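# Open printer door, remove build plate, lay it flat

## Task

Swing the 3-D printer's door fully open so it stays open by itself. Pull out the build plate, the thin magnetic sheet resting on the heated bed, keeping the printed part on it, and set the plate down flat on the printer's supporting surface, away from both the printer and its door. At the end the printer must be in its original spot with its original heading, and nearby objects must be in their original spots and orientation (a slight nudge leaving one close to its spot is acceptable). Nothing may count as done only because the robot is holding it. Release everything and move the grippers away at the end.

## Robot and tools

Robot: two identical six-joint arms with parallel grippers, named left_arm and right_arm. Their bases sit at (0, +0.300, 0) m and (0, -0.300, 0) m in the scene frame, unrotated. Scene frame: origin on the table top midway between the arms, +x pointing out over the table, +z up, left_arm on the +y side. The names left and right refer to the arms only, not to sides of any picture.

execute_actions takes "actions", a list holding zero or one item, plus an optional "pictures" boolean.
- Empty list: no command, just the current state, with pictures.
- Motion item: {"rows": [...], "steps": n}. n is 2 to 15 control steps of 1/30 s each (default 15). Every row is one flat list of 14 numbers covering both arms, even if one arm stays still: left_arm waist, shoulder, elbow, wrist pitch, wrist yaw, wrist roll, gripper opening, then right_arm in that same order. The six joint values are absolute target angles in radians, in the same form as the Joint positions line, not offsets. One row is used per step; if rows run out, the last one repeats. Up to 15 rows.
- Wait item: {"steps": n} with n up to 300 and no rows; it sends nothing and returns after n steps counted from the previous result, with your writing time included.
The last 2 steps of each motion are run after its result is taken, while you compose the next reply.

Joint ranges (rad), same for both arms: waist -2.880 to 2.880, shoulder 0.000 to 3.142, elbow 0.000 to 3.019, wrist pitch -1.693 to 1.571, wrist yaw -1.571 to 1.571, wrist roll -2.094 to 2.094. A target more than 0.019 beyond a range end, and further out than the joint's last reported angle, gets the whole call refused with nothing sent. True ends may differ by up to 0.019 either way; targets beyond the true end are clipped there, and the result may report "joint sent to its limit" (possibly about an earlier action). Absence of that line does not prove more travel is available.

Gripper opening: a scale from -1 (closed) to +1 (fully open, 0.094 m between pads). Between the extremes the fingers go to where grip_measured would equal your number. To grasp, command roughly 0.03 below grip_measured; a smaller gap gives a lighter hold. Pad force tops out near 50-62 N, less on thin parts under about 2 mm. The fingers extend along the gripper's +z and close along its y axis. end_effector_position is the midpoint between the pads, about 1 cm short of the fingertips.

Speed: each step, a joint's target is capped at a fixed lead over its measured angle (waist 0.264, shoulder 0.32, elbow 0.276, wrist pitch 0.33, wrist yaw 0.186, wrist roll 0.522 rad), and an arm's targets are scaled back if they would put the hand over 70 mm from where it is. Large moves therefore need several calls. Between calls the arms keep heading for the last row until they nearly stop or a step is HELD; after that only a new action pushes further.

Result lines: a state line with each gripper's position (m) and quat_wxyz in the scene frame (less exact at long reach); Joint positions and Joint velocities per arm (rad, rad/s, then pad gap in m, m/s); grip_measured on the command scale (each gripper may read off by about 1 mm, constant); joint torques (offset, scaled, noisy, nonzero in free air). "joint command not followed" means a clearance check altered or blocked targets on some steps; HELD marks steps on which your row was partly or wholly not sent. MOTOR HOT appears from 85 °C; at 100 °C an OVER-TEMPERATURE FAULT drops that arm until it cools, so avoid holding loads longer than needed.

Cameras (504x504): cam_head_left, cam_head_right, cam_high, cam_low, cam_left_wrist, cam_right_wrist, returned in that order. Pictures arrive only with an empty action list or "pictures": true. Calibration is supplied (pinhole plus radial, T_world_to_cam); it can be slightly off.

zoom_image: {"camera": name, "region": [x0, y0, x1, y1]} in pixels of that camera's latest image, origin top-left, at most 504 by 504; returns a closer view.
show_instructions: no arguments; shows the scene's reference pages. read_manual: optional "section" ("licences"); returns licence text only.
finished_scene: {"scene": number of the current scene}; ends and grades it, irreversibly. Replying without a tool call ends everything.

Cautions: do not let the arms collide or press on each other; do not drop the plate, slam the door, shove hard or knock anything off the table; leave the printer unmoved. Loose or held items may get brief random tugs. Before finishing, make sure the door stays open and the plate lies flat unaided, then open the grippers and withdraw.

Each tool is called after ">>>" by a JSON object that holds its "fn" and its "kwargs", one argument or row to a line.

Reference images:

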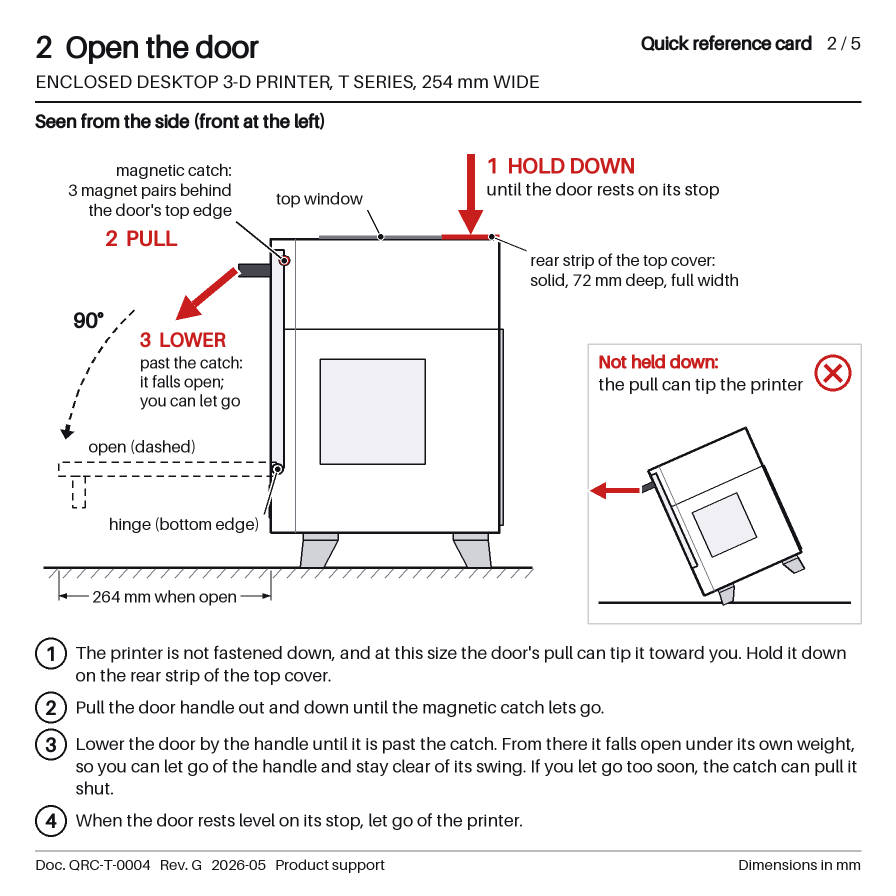

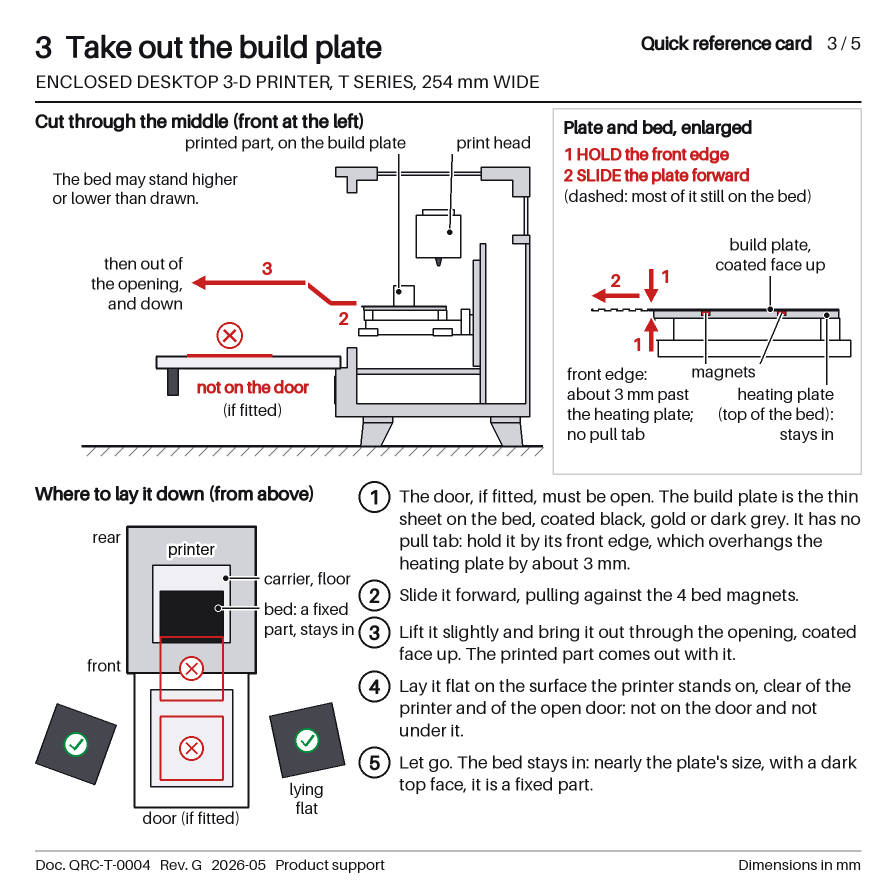

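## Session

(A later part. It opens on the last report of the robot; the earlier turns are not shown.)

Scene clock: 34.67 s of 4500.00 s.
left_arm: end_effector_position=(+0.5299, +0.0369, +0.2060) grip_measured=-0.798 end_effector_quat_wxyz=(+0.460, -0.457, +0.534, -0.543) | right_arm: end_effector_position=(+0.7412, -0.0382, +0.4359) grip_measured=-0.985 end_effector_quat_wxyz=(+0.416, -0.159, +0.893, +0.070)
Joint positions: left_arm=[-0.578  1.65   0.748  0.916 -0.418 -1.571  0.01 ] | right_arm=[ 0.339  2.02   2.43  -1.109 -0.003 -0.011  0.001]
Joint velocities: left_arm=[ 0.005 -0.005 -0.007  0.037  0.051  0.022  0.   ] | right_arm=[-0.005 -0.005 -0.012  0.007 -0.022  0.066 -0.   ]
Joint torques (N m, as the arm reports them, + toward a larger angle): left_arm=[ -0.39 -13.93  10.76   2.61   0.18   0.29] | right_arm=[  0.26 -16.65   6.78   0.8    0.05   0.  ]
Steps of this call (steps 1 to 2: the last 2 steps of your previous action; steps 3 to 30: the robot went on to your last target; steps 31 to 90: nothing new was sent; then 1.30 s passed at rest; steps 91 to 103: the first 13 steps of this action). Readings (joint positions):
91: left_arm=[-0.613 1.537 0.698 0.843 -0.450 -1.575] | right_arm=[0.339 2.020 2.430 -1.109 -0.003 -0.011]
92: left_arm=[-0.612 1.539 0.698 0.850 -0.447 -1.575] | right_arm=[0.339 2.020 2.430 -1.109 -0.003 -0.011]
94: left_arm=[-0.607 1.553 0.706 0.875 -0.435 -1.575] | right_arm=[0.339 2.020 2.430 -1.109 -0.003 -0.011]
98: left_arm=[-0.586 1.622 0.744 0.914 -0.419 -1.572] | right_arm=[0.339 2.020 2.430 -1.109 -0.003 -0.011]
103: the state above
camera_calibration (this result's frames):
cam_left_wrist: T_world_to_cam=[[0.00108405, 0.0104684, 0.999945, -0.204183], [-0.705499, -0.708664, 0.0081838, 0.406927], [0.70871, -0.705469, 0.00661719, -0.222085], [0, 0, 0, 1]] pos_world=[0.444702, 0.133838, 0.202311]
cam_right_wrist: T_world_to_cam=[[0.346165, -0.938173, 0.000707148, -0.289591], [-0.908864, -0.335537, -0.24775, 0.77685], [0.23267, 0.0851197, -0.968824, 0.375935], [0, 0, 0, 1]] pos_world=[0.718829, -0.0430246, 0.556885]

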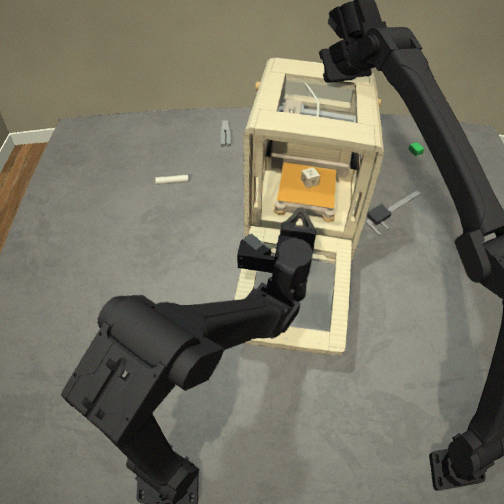

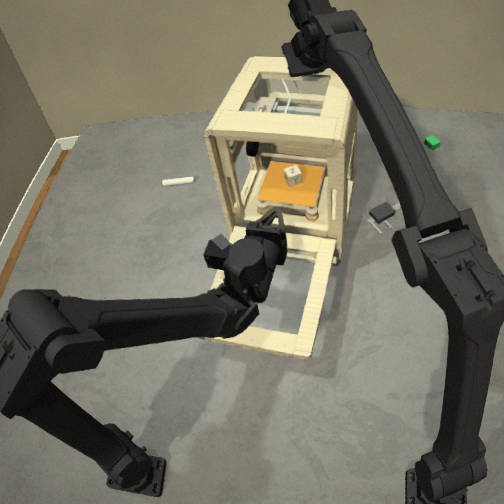

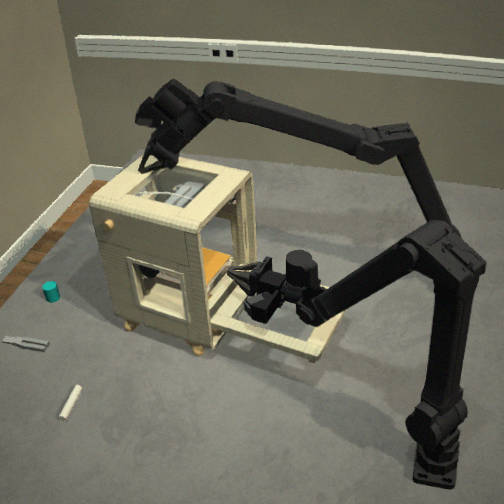

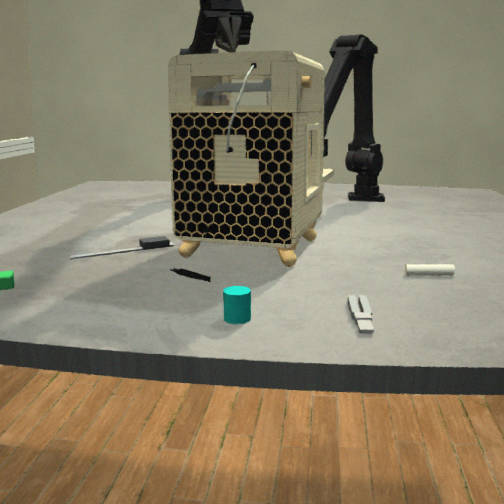

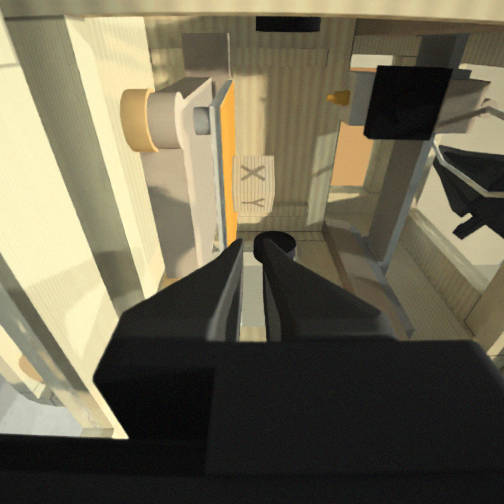

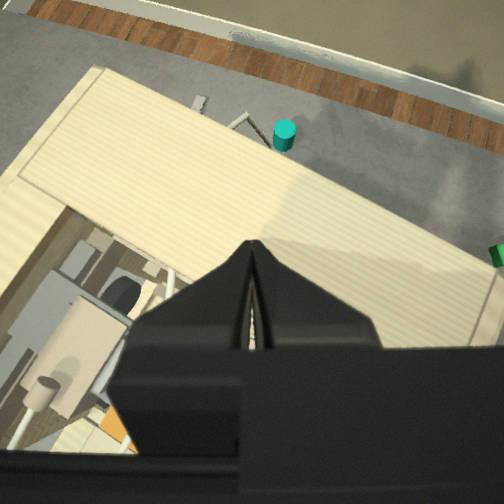

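>>> {"fn": "execute_actions", "kwargs": {
  "actions": [
    {"rows": [[-0.571,1.665,0.775,0.935,-0.415,-1.56,-0.80,0.337,2.07,2.40,-1.14,0,0,-1],[-0.571,1.672,0.77,0.937,-0.415,-1.56,-0.80,0.337,2.07,2.40,-1.14,0,0,-1],[-0.571,1.676,0.765,0.937,-0.415,-1.56,-0.80,0.337,2.07,2.40,-1.14,0,0,-1]], "steps": 15}
  ],
  "pictures": true
}}

Scene clock: 35.27 s of 4500.00 s.
left_arm: end_effector_position=(+0.5299, +0.0369, +0.2070) grip_measured=-0.798 end_effector_quat_wxyz=(+0.460, -0.456, +0.532, -0.544) | right_arm: end_effector_position=(+0.7412, -0.0382, +0.4359) grip_measured=-0.985 end_effector_quat_wxyz=(+0.416, -0.159, +0.893, +0.070)
Joint positions: left_arm=[-0.578  1.65   0.748  0.92  -0.418 -1.57   0.01 ] | right_arm=[ 0.339  2.02   2.43  -1.109 -0.003 -0.011  0.001]
Joint velocities: left_arm=[-0.005  0.015 -0.007 -0.002 -0.007 -0.037 -0.   ] | right_arm=[ 0.005 -0.015 -0.002  0.007  0.037 -0.022 -0.   ]
Joint torques (N m, as the arm reports them, + toward a larger angle): left_arm=[ -0.56 -13.29   9.34   2.66   0.16   0.29] | right_arm=[  0.26 -16.59   6.78   0.79   0.06   0.  ]
Steps of this call (steps 1 to 2: the last 2 steps of your previous action; steps 3 to 5: the robot went on to your last target; steps 6 to 18: the first 13 steps of this action). Readings (joint positions):
6: left_arm=[-0.578 1.650 0.748 0.919 -0.418 -1.570] | right_arm=[0.339 2.020 2.430 -1.109 -0.003 -0.011]
7: left_arm=[-0.578 1.650 0.748 0.919 -0.418 -1.570] | right_arm=[0.339 2.020 2.430 -1.109 -0.003 -0.011]
9: left_arm=[-0.578 1.650 0.748 0.920 -0.418 -1.570] | right_arm=[0.339 2.020 2.430 -1.109 -0.003 -0.011]
13: left_arm=[-0.578 1.650 0.748 0.920 -0.418 -1.570] | right_arm=[0.339 2.020 2.430 -1.109 -0.003 -0.011]
18: the state above
camera_calibration (this result's frames):
cam_left_wrist: T_world_to_cam=[[-0.00293142, 0.0118412, 0.999926, -0.20316], [-0.705516, -0.708666, 0.00632374, 0.407309], [0.708688, -0.705445, 0.0104315, -0.222855], [0, 0, 0, 1]] pos_world=[0.444703, 0.13384, 0.202894]
cam_right_wrist: T_world_to_cam=[[0.346165, -0.938173, 0.000707148, -0.289591], [-0.908864, -0.335537, -0.24775, 0.77685], [0.23267, 0.0851197, -0.968824, 0.375935], [0, 0, 0, 1]] pos_world=[0.718829, -0.0430246, 0.556885]

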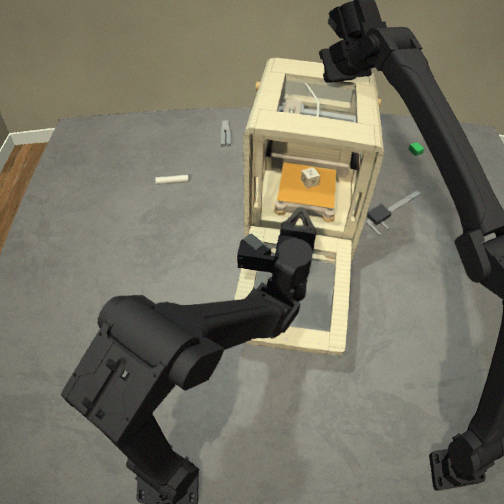

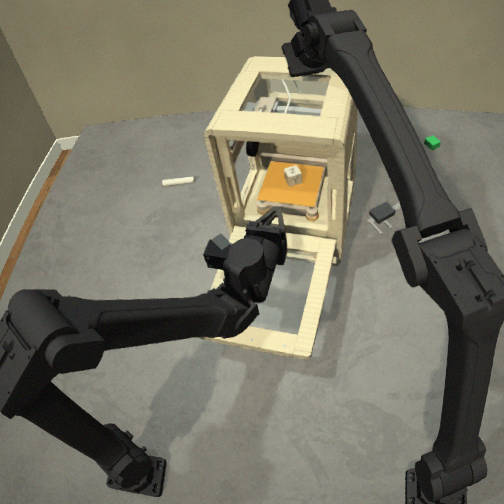

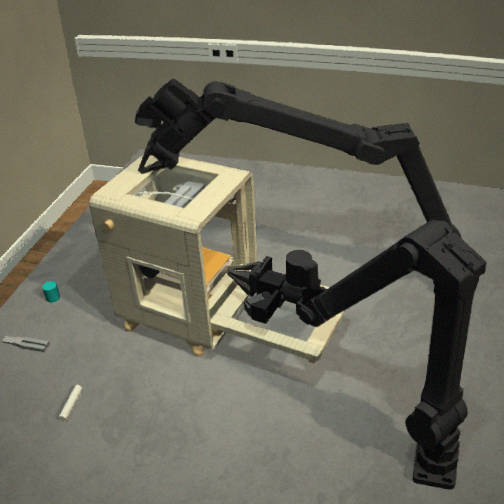

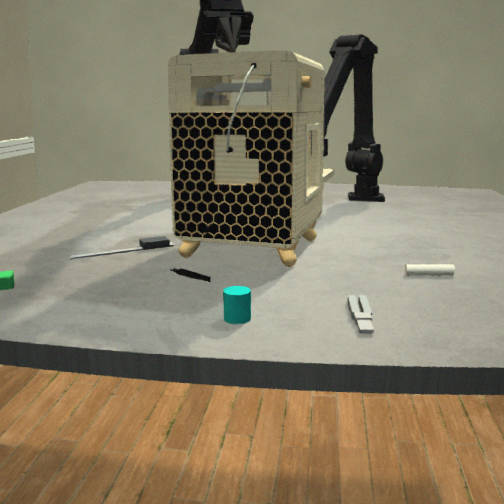

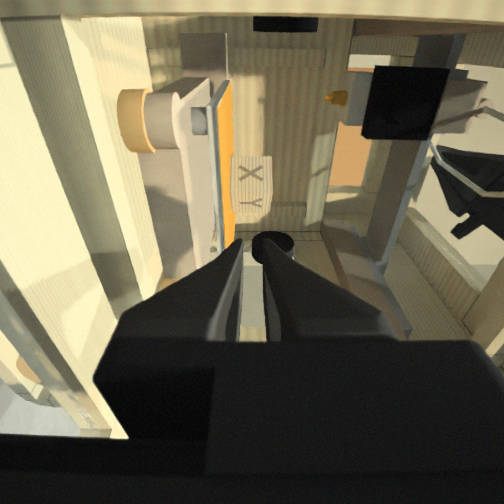

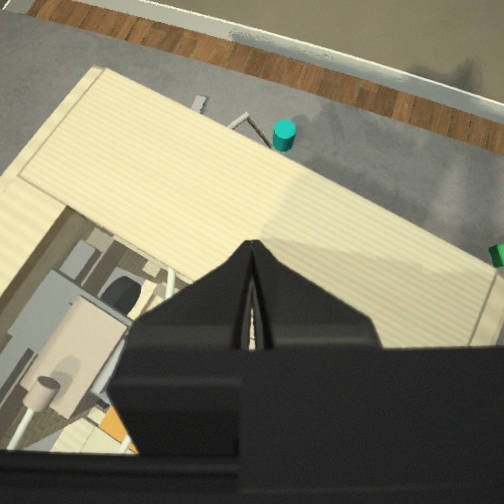

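>>> {"fn": "zoom_image", "kwargs": {
  "camera": "cam_left_wrist",
  "region": [170, 90, 310, 290]
}}

Region (170, 90, 310, 290) of cam_left_wrist's 504x504 image, scaled by 2.520, with more detail than that image has; it fills the left 353 columns of this view, and the rest is white.

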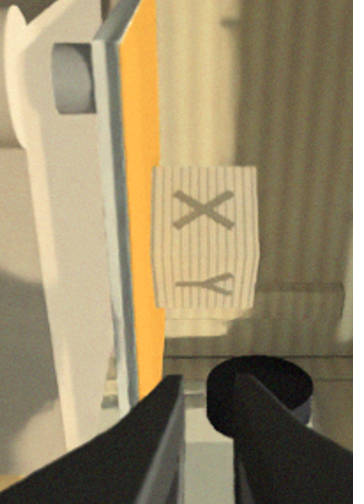

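>>> {"fn": "execute_actions", "kwargs": {
  "actions": [
    {"rows": [[-0.571,1.68,0.765,0.937,-0.415,-1.56,-0.80,0.337,2.07,2.40,-1.14,0,0,-1],[-0.571,1.683,0.765,0.937,-0.415,-1.56,-0.80,0.337,2.07,2.40,-1.14,0,0,-1],[-0.571,1.686,0.765,0.937,-0.415,-1.56,-0.80,0.337,2.07,2.40,-1.14,0,0,-1],[-0.571,1.689,0.765,0.937,-0.415,-1.56,-0.80,0.337,2.07,2.40,-1.14,0,0,-1],[-0.571,1.692,0.765,0.937,-0.415,-1.56,-0.80,0.337,2.07,2.40,-1.14,0,0,-1],[-0.571,1.695,0.765,0.937,-0.415,-1.56,-0.80,0.337,2.07,2.40,-1.14,0,0,-1]], "steps": 15}
  ],
  "pictures": false
}}

Scene clock: 36.20 s of 4500.00 s.
left_arm: end_effector_position=(+0.5310, +0.0361, +0.1963) grip_measured=-0.798 end_effector_quat_wxyz=(+0.459, -0.458, +0.539, -0.538) | right_arm: end_effector_position=(+0.7412, -0.0382, +0.4359) grip_measured=-0.985 end_effector_quat_wxyz=(+0.416, -0.159, +0.893, +0.070)
Joint positions: left_arm=[-0.578  1.669  0.748  0.922 -0.418 -1.57   0.01 ] | right_arm=[ 0.339  2.02   2.43  -1.109 -0.003 -0.011  0.001]
Joint velocities: left_arm=[-0.005 -0.034 -0.002 -0.017 -0.007  0.051  0.   ] | right_arm=[-0.015 -0.005 -0.002  0.007  0.037 -0.022  0.001]
Joint torques (N m, as the arm reports them, + toward a larger angle): left_arm=[ -0.13 -12.72   9.24   2.67   0.15   0.27] | right_arm=[  0.2  -16.6    6.79   0.8    0.06   0.  ]
Steps of this call (steps 1 to 2: the last 2 steps of your previous action; steps 3 to 15: the robot went on to your last target; steps 16 to 28: the first 13 steps of this action). Readings (joint positions):
16: left_arm=[-0.578 1.650 0.748 0.920 -0.418 -1.570] | right_arm=[0.339 2.020 2.430 -1.109 -0.003 -0.011]
17: left_arm=[-0.578 1.650 0.748 0.920 -0.418 -1.570] | right_arm=[0.339 2.020 2.430 -1.109 -0.003 -0.011]
19: left_arm=[-0.578 1.652 0.748 0.921 -0.418 -1.570] | right_arm=[0.339 2.020 2.430 -1.109 -0.003 -0.011]
23: left_arm=[-0.578 1.662 0.748 0.922 -0.418 -1.570] | right_arm=[0.339 2.020 2.430 -1.109 -0.003 -0.011]
28: the state above

>>> {"fn": "execute_actions", "kwargs": {
  "actions": [
    {"rows": [[-0.569,1.698,0.772,0.93,-0.413,-1.56,-0.80,0.337,2.07,2.40,-1.14,0,0,-1],[-0.567,1.702,0.777,0.925,-0.411,-1.56,-0.80,0.337,2.07,2.40,-1.14,0,0,-1],[-0.565,1.706,0.782,0.92,-0.409,-1.56,-0.80,0.337,2.07,2.40,-1.14,0,0,-1],[-0.563,1.710,0.787,0.916,-0.407,-1.56,-0.80,0.337,2.07,2.40,-1.14,0,0,-1],[-0.561,1.714,0.792,0.913,-0.405,-1.56,-0.80,0.337,2.07,2.40,-1.14,0,0,-1],[-0.559,1.718,0.797,0.910,-0.403,-1.56,-0.80,0.337,2.07,2.40,-1.14,0,0,-1],[-0.557,1.722,0.802,0.908,-0.401,-1.56,-0.80,0.337,2.07,2.40,-1.14,0,0,-1],[-0.555,1.726,0.807,0.906,-0.399,-1.56,-0.80,0.337,2.07,2.40,-1.14,0,0,-1],[-0.553,1.730,0.812,0.904,-0.397,-1.56,-0.80,0.337,2.07,2.40,-1.14,0,0,-1],[-0.551,1.734,0.817,0.902,-0.395,-1.56,-0.80,0.337,2.07,2.40,-1.14,0,0,-1],[-0.550,1.737,0.822,0.90,-0.393,-1.56,-0.80,0.337,2.07,2.40,-1.14,0,0,-1]], "steps": 15}
  ],
  "pictures": false
}}

>>> {"fn": "execute_actions", "kwargs": {
  "actions": [
    {"rows": [[-0.550,1.737,0.822,0.90,-0.393,-1.56,-0.80,0.337,2.07,2.40,-1.14,0,0,-1]], "steps": 8}
  ],
  "pictures": true
}}

Scene clock: 36.97 s of 4500.00 s.
left_arm: end_effector_position=(+0.5457, +0.0352, +0.1866) grip_measured=-0.798 end_effector_quat_wxyz=(+0.456, -0.459, +0.545, -0.534) | right_arm: end_effector_position=(+0.7412, -0.0382, +0.4359) grip_measured=-0.985 end_effector_quat_wxyz=(+0.416, -0.159, +0.893, +0.070)
Joint positions: left_arm=[-0.561  1.709  0.781  0.912 -0.397 -1.57   0.01 ] | right_arm=[ 0.339  2.02   2.43  -1.109 -0.003 -0.011  0.001]
Joint velocities: left_arm=[ 0.044  0.063  0.09  -0.037 -0.051  0.066 -0.001] | right_arm=[-0.005  0.005  0.007  0.002 -0.051 -0.051  0.001]
Joint torques (N m, as the arm reports them, + toward a larger angle): left_arm=[ -0.06 -13.84  10.95   1.52   0.18   0.3 ] | right_arm=[  0.29 -16.6    6.77   0.82   0.06   0.  ]
Steps of this call (steps 1 to 2: the last 2 steps of your previous action; steps 3 to 10: the robot went on to your last target; steps 11 to 23: the first 13 steps of this action). Readings (joint positions):
11: left_arm=[-0.578 1.669 0.748 0.922 -0.418 -1.570] | right_arm=[0.339 2.020 2.430 -1.109 -0.003 -0.011]
12: left_arm=[-0.578 1.669 0.748 0.922 -0.416 -1.570] | right_arm=[0.339 2.020 2.430 -1.109 -0.003 -0.011]
14: left_arm=[-0.578 1.671 0.748 0.922 -0.413 -1.570] | right_arm=[0.339 2.020 2.430 -1.109 -0.003 -0.011]
18: left_arm=[-0.572 1.685 0.757 0.920 -0.404 -1.570] | right_arm=[0.339 2.020 2.430 -1.109 -0.003 -0.011]
23: the state above

Scene clock: 37.23 s of 4500.00 s.
left_arm: end_effector_position=(+0.5471, +0.0356, +0.1864) grip_measured=-0.798 end_effector_quat_wxyz=(+0.456, -0.459, +0.545, -0.533) | right_arm: end_effector_position=(+0.7412, -0.0382, +0.4359) grip_measured=-0.985 end_effector_quat_wxyz=(+0.416, -0.159, +0.893, +0.070)
Joint positions: left_arm=[-0.559  1.711  0.784  0.911 -0.396 -1.57   0.01 ] | right_arm=[ 0.339  2.02   2.43  -1.109 -0.003 -0.011  0.001]
Joint velocities: left_arm=[ 0.005 -0.024  0.002  0.002  0.037 -0.007 -0.001] | right_arm=[-0.015 -0.005  0.007  0.002 -0.007 -0.022 -0.001]
Joint torques (N m, as the arm reports them, + toward a larger angle): left_arm=[  0.02 -13.66  11.     1.29   0.13   0.27] | right_arm=[  0.25 -16.59   6.76   0.8    0.06   0.  ]
Steps of this call (steps 1 to 2: the last 2 steps of your previous action; steps 3 to 8: the first 6 steps of this action). Readings (joint positions):
3: left_arm=[-0.559 1.711 0.784 0.911 -0.397 -1.570] | right_arm=[0.339 2.020 2.430 -1.109 -0.003 -0.011]
4: left_arm=[-0.559 1.711 0.784 0.911 -0.397 -1.570] | right_arm=[0.339 2.020 2.430 -1.109 -0.003 -0.011]
6: left_arm=[-0.559 1.711 0.784 0.911 -0.396 -1.570] | right_arm=[0.339 2.020 2.430 -1.109 -0.003 -0.011]
8: the state above
camera_calibration (this result's frames):
cam_left_wrist: T_world_to_cam=[[0.0262465, -0.00727099, 0.999629, -0.197709], [-0.706851, -0.707236, 0.013415, 0.418005], [0.706876, -0.706941, -0.023702, -0.22835], [0, 0, 0, 1]] pos_world=[0.462071, 0.132761, 0.186616]
cam_right_wrist: T_world_to_cam=[[0.346165, -0.938173, 0.000707148, -0.289591], [-0.908864, -0.335537, -0.24775, 0.77685], [0.23267, 0.0851197, -0.968824, 0.375935], [0, 0, 0, 1]] pos_world=[0.718829, -0.0430246, 0.556885]

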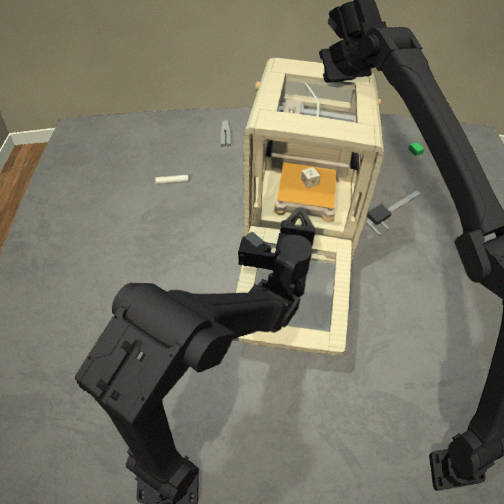

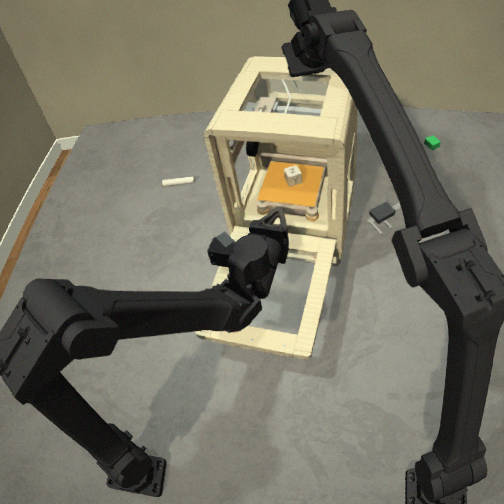

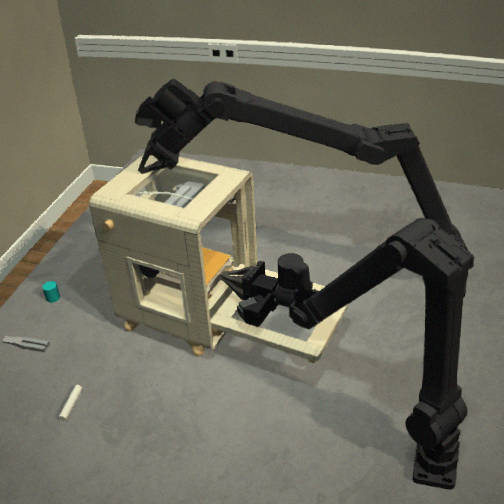

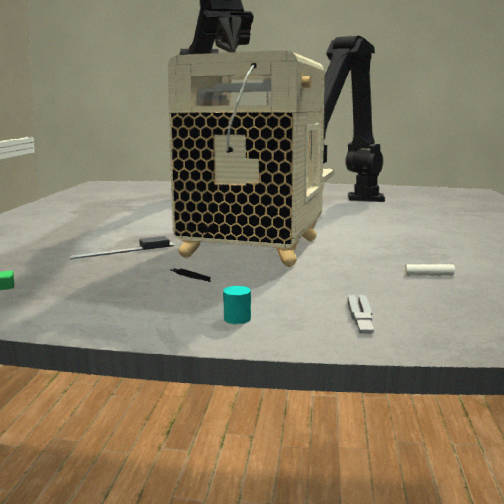

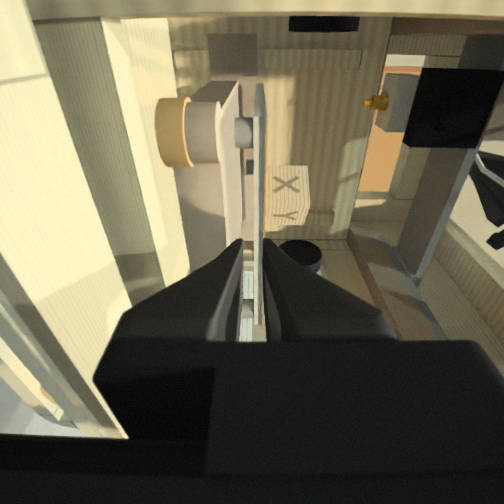

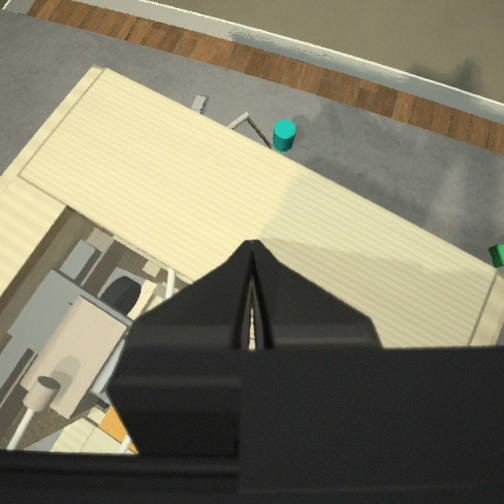

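>>> {"fn": "zoom_image", "kwargs": {
  "camera": "cam_left_wrist",
  "region": [190, 70, 330, 330]
}}

>>> {"fn": "execute_actions", "kwargs": {
  "actions": [
    {"rows": [[-0.552,1.737,0.826,0.90,-0.393,-1.56,-0.80,0.337,2.07,2.40,-1.14,0,0,-1],[-0.552,1.737,0.829,0.90,-0.393,-1.56,-0.80,0.337,2.07,2.40,-1.14,0,0,-1],[-0.552,1.737,0.832,0.90,-0.393,-1.56,-0.80,0.337,2.07,2.40,-1.14,0,0,-1],[-0.552,1.737,0.835,0.90,-0.393,-1.56,-0.80,0.337,2.07,2.40,-1.14,0,0,-1],[-0.552,1.737,0.838,0.90,-0.393,-1.56,-0.80,0.337,2.07,2.40,-1.14,0,0,-1],[-0.552,1.737,0.840,0.90,-0.393,-1.56,-0.80,0.337,2.07,2.40,-1.14,0,0,-1]], "steps": 15}
  ],
  "pictures": true
}}

Region (190, 70, 330, 330) of cam_left_wrist's 504x504 image, scaled by 1.938, with more detail than that image has; it fills the left 271 columns of this view, and the rest is white.

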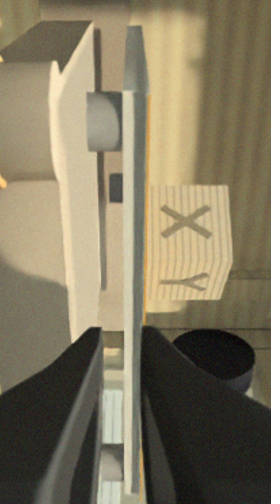

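Scene clock: 37.80 s of 4500.00 s.
left_arm: end_effector_position=(+0.5520, +0.0325, +0.1953) grip_measured=-0.798 end_effector_quat_wxyz=(+0.458, -0.457, +0.538, -0.540) | right_arm: end_effector_position=(+0.7412, -0.0382, +0.4359) grip_measured=-0.985 end_effector_quat_wxyz=(+0.416, -0.159, +0.893, +0.070)
Joint positions: left_arm=[-0.559  1.711  0.803  0.911 -0.396 -1.57   0.01 ] | right_arm=[ 0.339  2.02   2.43  -1.109 -0.003 -0.011  0.001]
Joint velocities: left_arm=[ 0.005  0.005 -0.022 -0.002 -0.022  0.007  0.001] | right_arm=[ 0.005  0.005  0.022 -0.002 -0.007 -0.007 -0.001]
Joint torques (N m, as the arm reports them, + toward a larger angle): left_arm=[ -0.12 -13.55  11.03   1.29   0.13   0.32] | right_arm=[  0.24 -16.65   6.78   0.81   0.06   0.  ]
Steps of this call (steps 1 to 2: the last 2 steps of your previous action; steps 3 to 4: the robot went on to your last target; steps 5 to 17: the first 13 steps of this action). Readings (joint positions):
5: left_arm=[-0.559 1.711 0.784 0.911 -0.396 -1.570] | right_arm=[0.339 2.020 2.430 -1.109 -0.003 -0.011]
6: left_arm=[-0.559 1.711 0.784 0.911 -0.396 -1.570] | right_arm=[0.339 2.020 2.430 -1.109 -0.003 -0.011]
8: left_arm=[-0.559 1.711 0.787 0.911 -0.396 -1.570] | right_arm=[0.339 2.020 2.430 -1.109 -0.003 -0.011]
12: left_arm=[-0.559 1.711 0.799 0.911 -0.396 -1.570] | right_arm=[0.339 2.020 2.430 -1.109 -0.003 -0.011]
17: the state above
camera_calibration (this result's frames):
cam_left_wrist: T_world_to_cam=[[0.0100784, 0.00284187, 0.999945, -0.198186], [-0.707033, -0.707122, 0.00913583, 0.420124], [0.707109, -0.707086, -0.00511738, -0.237563], [0, 0, 0, 1]] pos_world=[0.467021, 0.129664, 0.193121]
cam_right_wrist: T_world_to_cam=[[0.346165, -0.938173, 0.000707148, -0.289591], [-0.908864, -0.335537, -0.24775, 0.77685], [0.23267, 0.0851197, -0.968824, 0.375935], [0, 0, 0, 1]] pos_world=[0.718829, -0.0430246, 0.556885]

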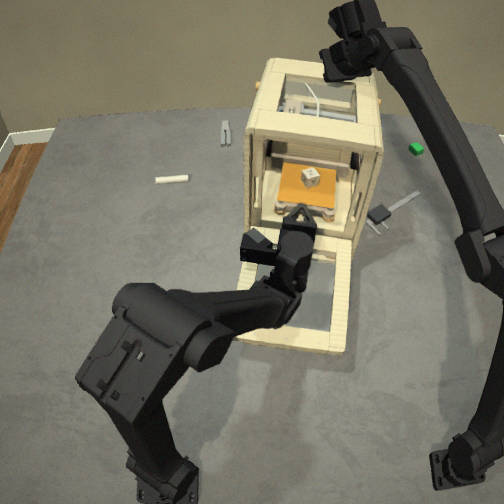

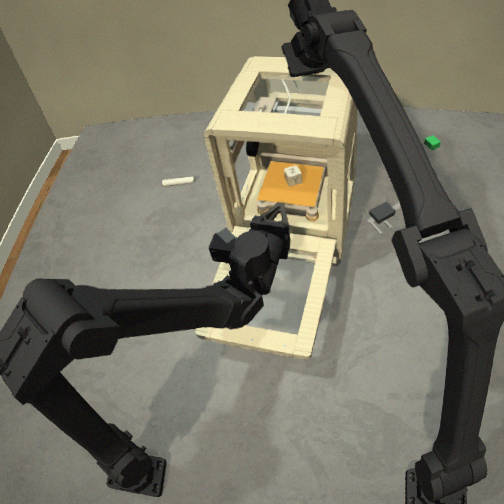

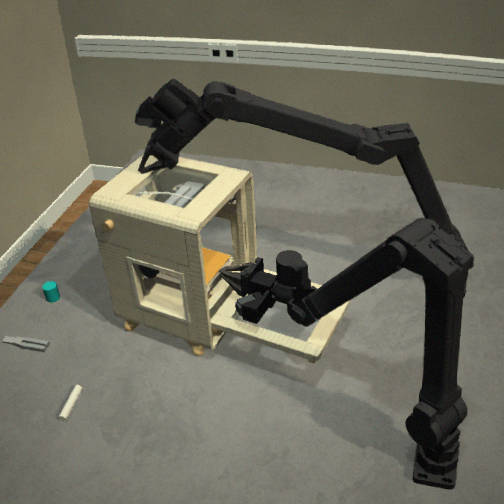

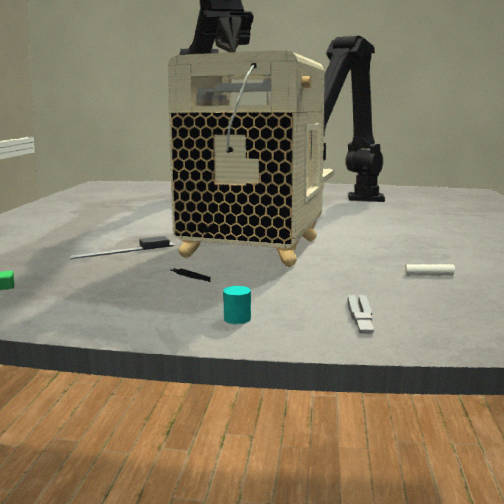

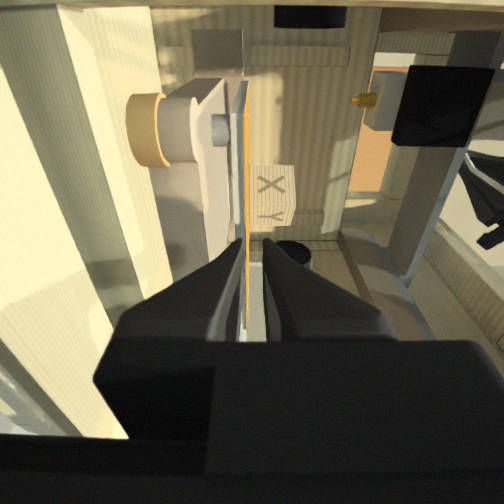

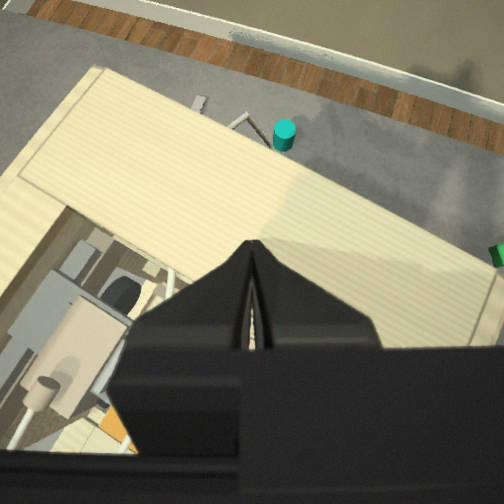

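>>> {"fn": "zoom_image", "kwargs": {
  "camera": "cam_left_wrist",
  "region": [210, 200, 300, 330]
}}

Region (210, 200, 300, 330) of cam_left_wrist's 504x504 image, scaled by 3.877, with more detail than that image has; it fills the left 349 columns of this view, and the rest is white.

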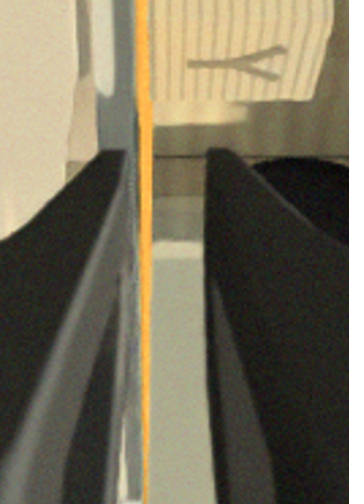

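>>> {"fn": "execute_actions", "kwargs": {
  "actions": [
    {"rows": [[-0.552,1.738,0.842,0.90,-0.393,-1.56,-0.75,0.337,2.07,2.40,-1.14,0,0,-1],[-0.552,1.740,0.844,0.90,-0.393,-1.56,-0.75,0.337,2.07,2.40,-1.14,0,0,-1],[-0.552,1.741,0.846,0.90,-0.393,-1.56,-0.75,0.337,2.07,2.40,-1.14,0,0,-1],[-0.552,1.743,0.848,0.90,-0.393,-1.56,-0.75,0.337,2.07,2.40,-1.14,0,0,-1],[-0.552,1.744,0.850,0.90,-0.393,-1.56,-0.75,0.337,2.07,2.40,-1.14,0,0,-1],[-0.552,1.746,0.852,0.90,-0.393,-1.56,-0.75,0.337,2.07,2.40,-1.14,0,0,-1],[-0.552,1.747,0.854,0.90,-0.393,-1.56,-0.75,0.337,2.07,2.40,-1.14,0,0,-1],[-0.552,1.749,0.856,0.90,-0.393,-1.56,-0.75,0.337,2.07,2.40,-1.14,0,0,-1],[-0.552,1.750,0.858,0.90,-0.393,-1.56,-0.75,0.337,2.07,2.40,-1.14,0,0,-1]], "steps": 15}
  ],
  "pictures": true
}}

>>> {"fn": "zoom_image", "kwargs": {
  "camera": "cam_left_wrist",
  "region": [210, 200, 300, 330]
}}

Scene clock: 39.00 s of 4500.00 s.
left_arm: end_effector_position=(+0.5565, +0.0297, +0.1983) grip_measured=-0.753 end_effector_quat_wxyz=(+0.459, -0.456, +0.535, -0.542) | right_arm: end_effector_position=(+0.7412, -0.0382, +0.4359) grip_measured=-0.985 end_effector_quat_wxyz=(+0.416, -0.159, +0.893, +0.070)
Joint positions: left_arm=[-0.559  1.719  0.819  0.911 -0.396 -1.57   0.012] | right_arm=[ 0.339  2.02   2.43  -1.109 -0.003 -0.011  0.001]
Joint velocities: left_arm=[-0.015  0.005 -0.007 -0.002 -0.081 -0.022 -0.   ] | right_arm=[-0.015 -0.005 -0.002 -0.007 -0.022 -0.022 -0.001]
Joint torques (N m, as the arm reports them, + toward a larger angle): left_arm=[ -0.23 -13.19  11.21   1.44   0.15   0.28] | right_arm=[  0.25 -16.54   6.79   0.81   0.06   0.  ]
Steps of this call (steps 1 to 2: the last 2 steps of your previous action; steps 3 to 15: the robot went on to your last target; steps 16 to 23: nothing new was sent; steps 24 to 36: the first 13 steps of this action). Readings (joint positions):
24: left_arm=[-0.559 1.711 0.803 0.911 -0.396 -1.570] | right_arm=[0.339 2.020 2.430 -1.109 -0.003 -0.011]
25: left_arm=[-0.559 1.711 0.803 0.911 -0.396 -1.570] | right_arm=[0.339 2.020 2.430 -1.109 -0.003 -0.011]
27: left_arm=[-0.559 1.711 0.804 0.911 -0.396 -1.570] | right_arm=[0.339 2.020 2.430 -1.109 -0.003 -0.011]
31: left_arm=[-0.559 1.714 0.810 0.911 -0.396 -1.570] | right_arm=[0.339 2.020 2.430 -1.109 -0.003 -0.011]
36: the state above
camera_calibration (this result's frames):
cam_left_wrist: T_world_to_cam=[[0.00296344, 0.00729218, 0.999969, -0.197405], [-0.707091, -0.707085, 0.00725184, 0.421689], [0.707116, -0.707091, 0.00306083, -0.244329], [0, 0, 0, 1]] pos_world=[0.471527, 0.126846, 0.195089]
cam_right_wrist: T_world_to_cam=[[0.346165, -0.938173, 0.000707148, -0.289591], [-0.908864, -0.335537, -0.24775, 0.77685], [0.23267, 0.0851197, -0.968824, 0.375935], [0, 0, 0, 1]] pos_world=[0.718829, -0.0430246, 0.556885]

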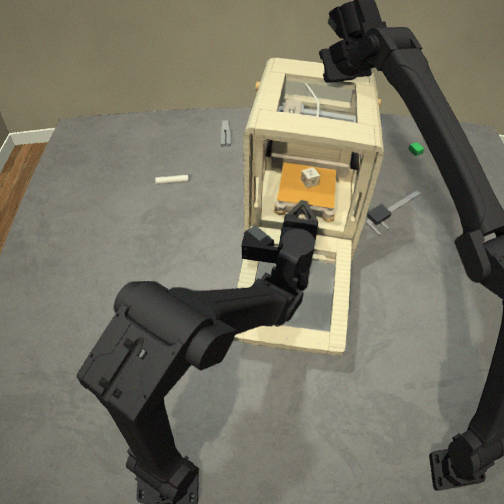

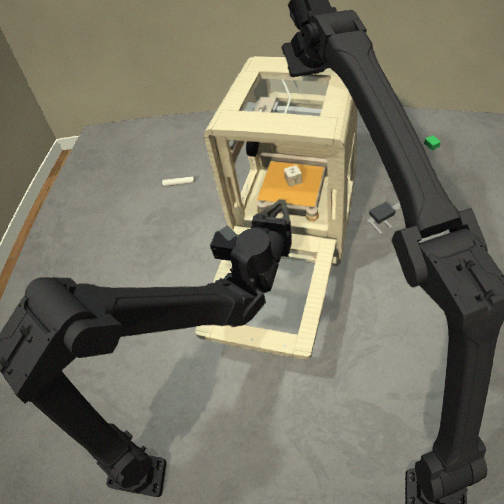

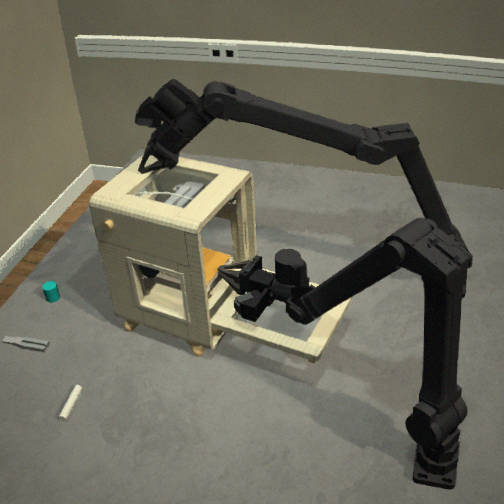

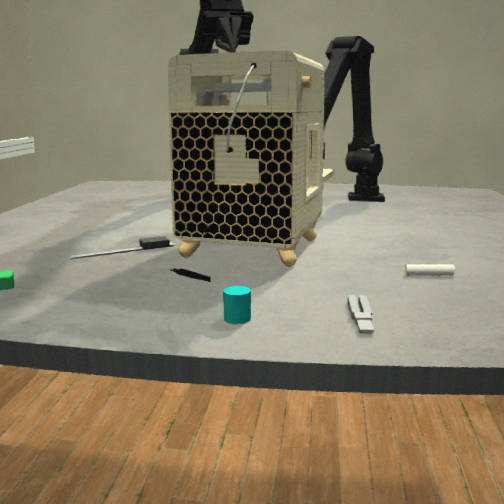

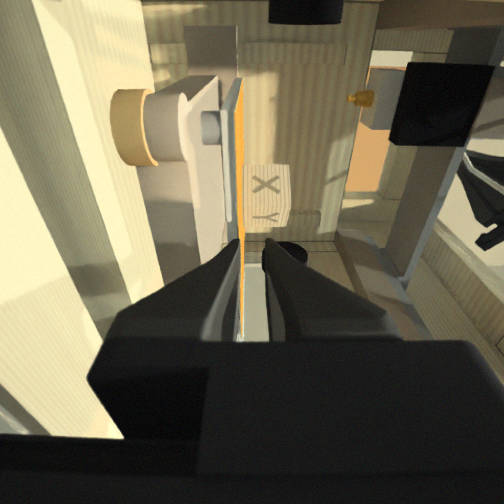

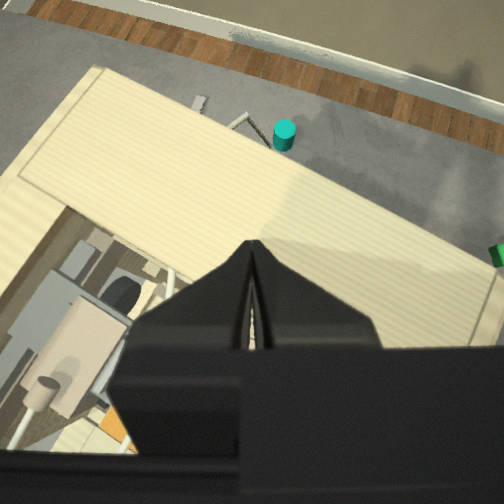

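Region (210, 200, 300, 330) of cam_left_wrist's 504x504 image, scaled by 3.877, with more detail than that image has; it fills the left 349 columns of this view, and the rest is white.

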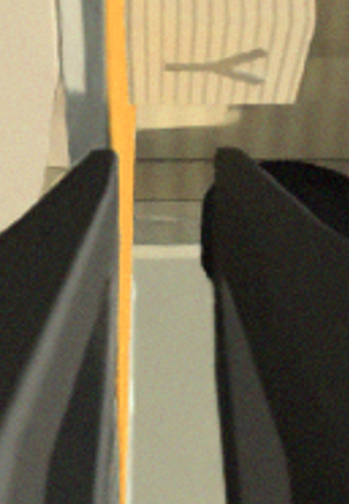

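>>> {"fn": "execute_actions", "kwargs": {
  "actions": [
    {"rows": [[-0.552,1.753,0.855,0.90,-0.393,-1.56,-0.72,0.337,2.07,2.40,-1.14,0,0,-1],[-0.552,1.755,0.855,0.90,-0.393,-1.56,-0.72,0.337,2.07,2.40,-1.14,0,0,-1],[-0.552,1.757,0.855,0.90,-0.393,-1.56,-0.72,0.337,2.07,2.40,-1.14,0,0,-1],[-0.552,1.759,0.855,0.90,-0.393,-1.56,-0.72,0.337,2.07,2.40,-1.14,0,0,-1]], "steps": 12}
  ],
  "pictures": true
}}

>>> {"fn": "zoom_image", "kwargs": {
  "camera": "cam_left_wrist",
  "region": [210, 200, 300, 330]
}}

Scene clock: 39.53 s of 4500.00 s.
left_arm: end_effector_position=(+0.5571, +0.0293, +0.1919) grip_measured=-0.723 end_effector_quat_wxyz=(+0.458, -0.457, +0.539, -0.539) | right_arm: end_effector_position=(+0.7412, -0.0382, +0.4359) grip_measured=-0.985 end_effector_quat_wxyz=(+0.416, -0.159, +0.893, +0.070)
Joint positions: left_arm=[-0.559  1.73   0.819  0.911 -0.396 -1.57   0.013] | right_arm=[ 0.339  2.02   2.43  -1.109 -0.003 -0.011  0.001]
Joint velocities: left_arm=[-0.015 -0.005  0.017  0.002 -0.051 -0.066  0.   ] | right_arm=[-0.005 -0.024  0.002  0.002  0.022  0.022  0.001]
Joint torques (N m, as the arm reports them, + toward a larger angle): left_arm=[ -0.27 -13.77  11.09   1.37   0.13   0.26] | right_arm=[  0.24 -16.57   6.79   0.79   0.06   0.  ]
Steps of this call (steps 1 to 2: the last 2 steps of your previous action; steps 3 to 6: the robot went on to your last target; steps 7 to 16: the first 10 steps of this action). Readings (joint positions):
7: left_arm=[-0.559 1.719 0.819 0.911 -0.396 -1.570] | right_arm=[0.339 2.020 2.430 -1.109 -0.003 -0.011]
8: left_arm=[-0.559 1.720 0.819 0.911 -0.396 -1.570] | right_arm=[0.339 2.020 2.430 -1.109 -0.003 -0.011]
10: left_arm=[-0.559 1.722 0.819 0.911 -0.396 -1.570] | right_arm=[0.339 2.020 2.430 -1.109 -0.003 -0.011]
14: left_arm=[-0.559 1.728 0.819 0.911 -0.396 -1.570] | right_arm=[0.339 2.020 2.430 -1.109 -0.003 -0.011]
16: the state above
camera_calibration (this result's frames):
cam_left_wrist: T_world_to_cam=[[0.0120188, 0.00162818, 0.999926, -0.195935], [-0.707015, -0.707133, 0.00964954, 0.421388], [0.707097, -0.707079, -0.00734776, -0.242974], [0, 0, 0, 1]] pos_world=[0.472088, 0.126495, 0.190069]
cam_right_wrist: T_world_to_cam=[[0.346165, -0.938173, 0.000707148, -0.289591], [-0.908864, -0.335537, -0.24775, 0.77685], [0.23267, 0.0851197, -0.968824, 0.375935], [0, 0, 0, 1]] pos_world=[0.718829, -0.0430246, 0.556885]

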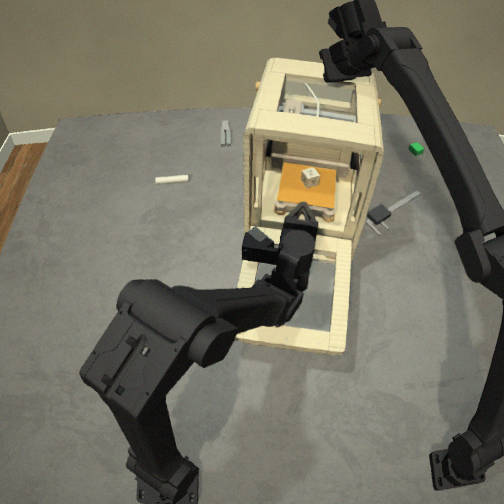

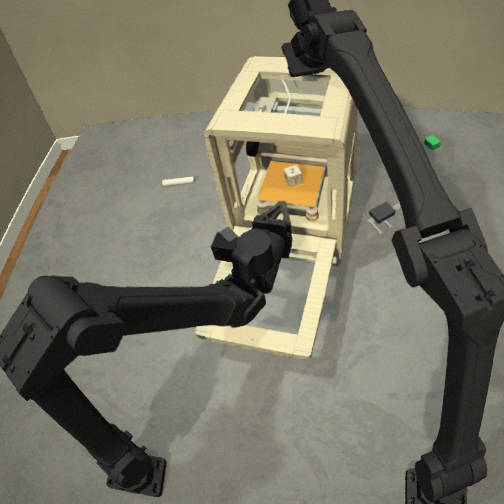

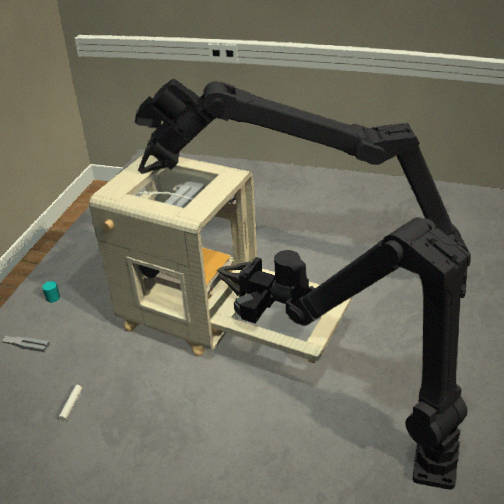

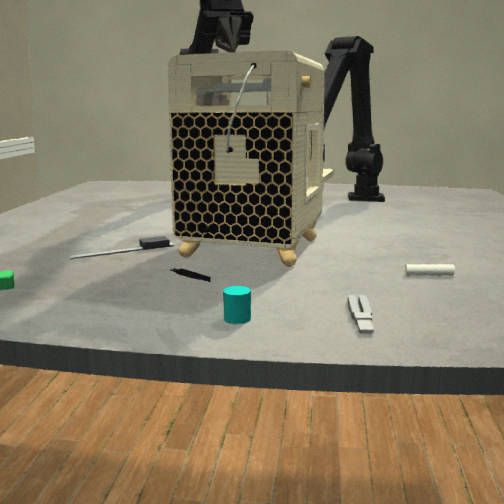

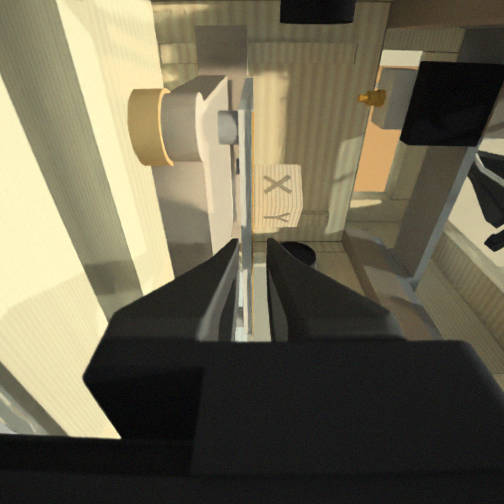

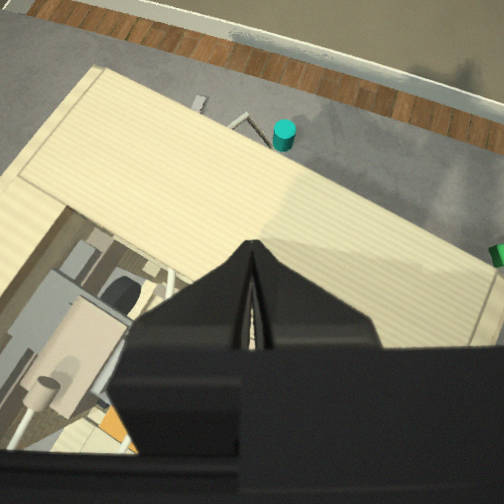

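Region (210, 200, 300, 330) of cam_left_wrist's 504x504 image, scaled by 3.877, with more detail than that image has; it fills the left 349 columns of this view, and the rest is white.

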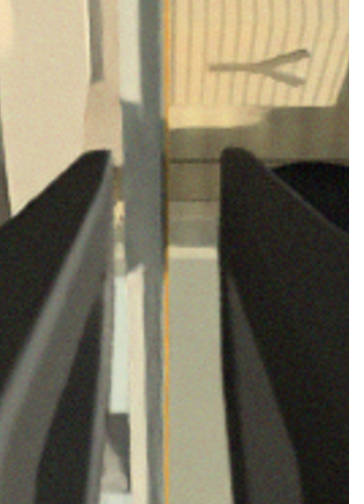

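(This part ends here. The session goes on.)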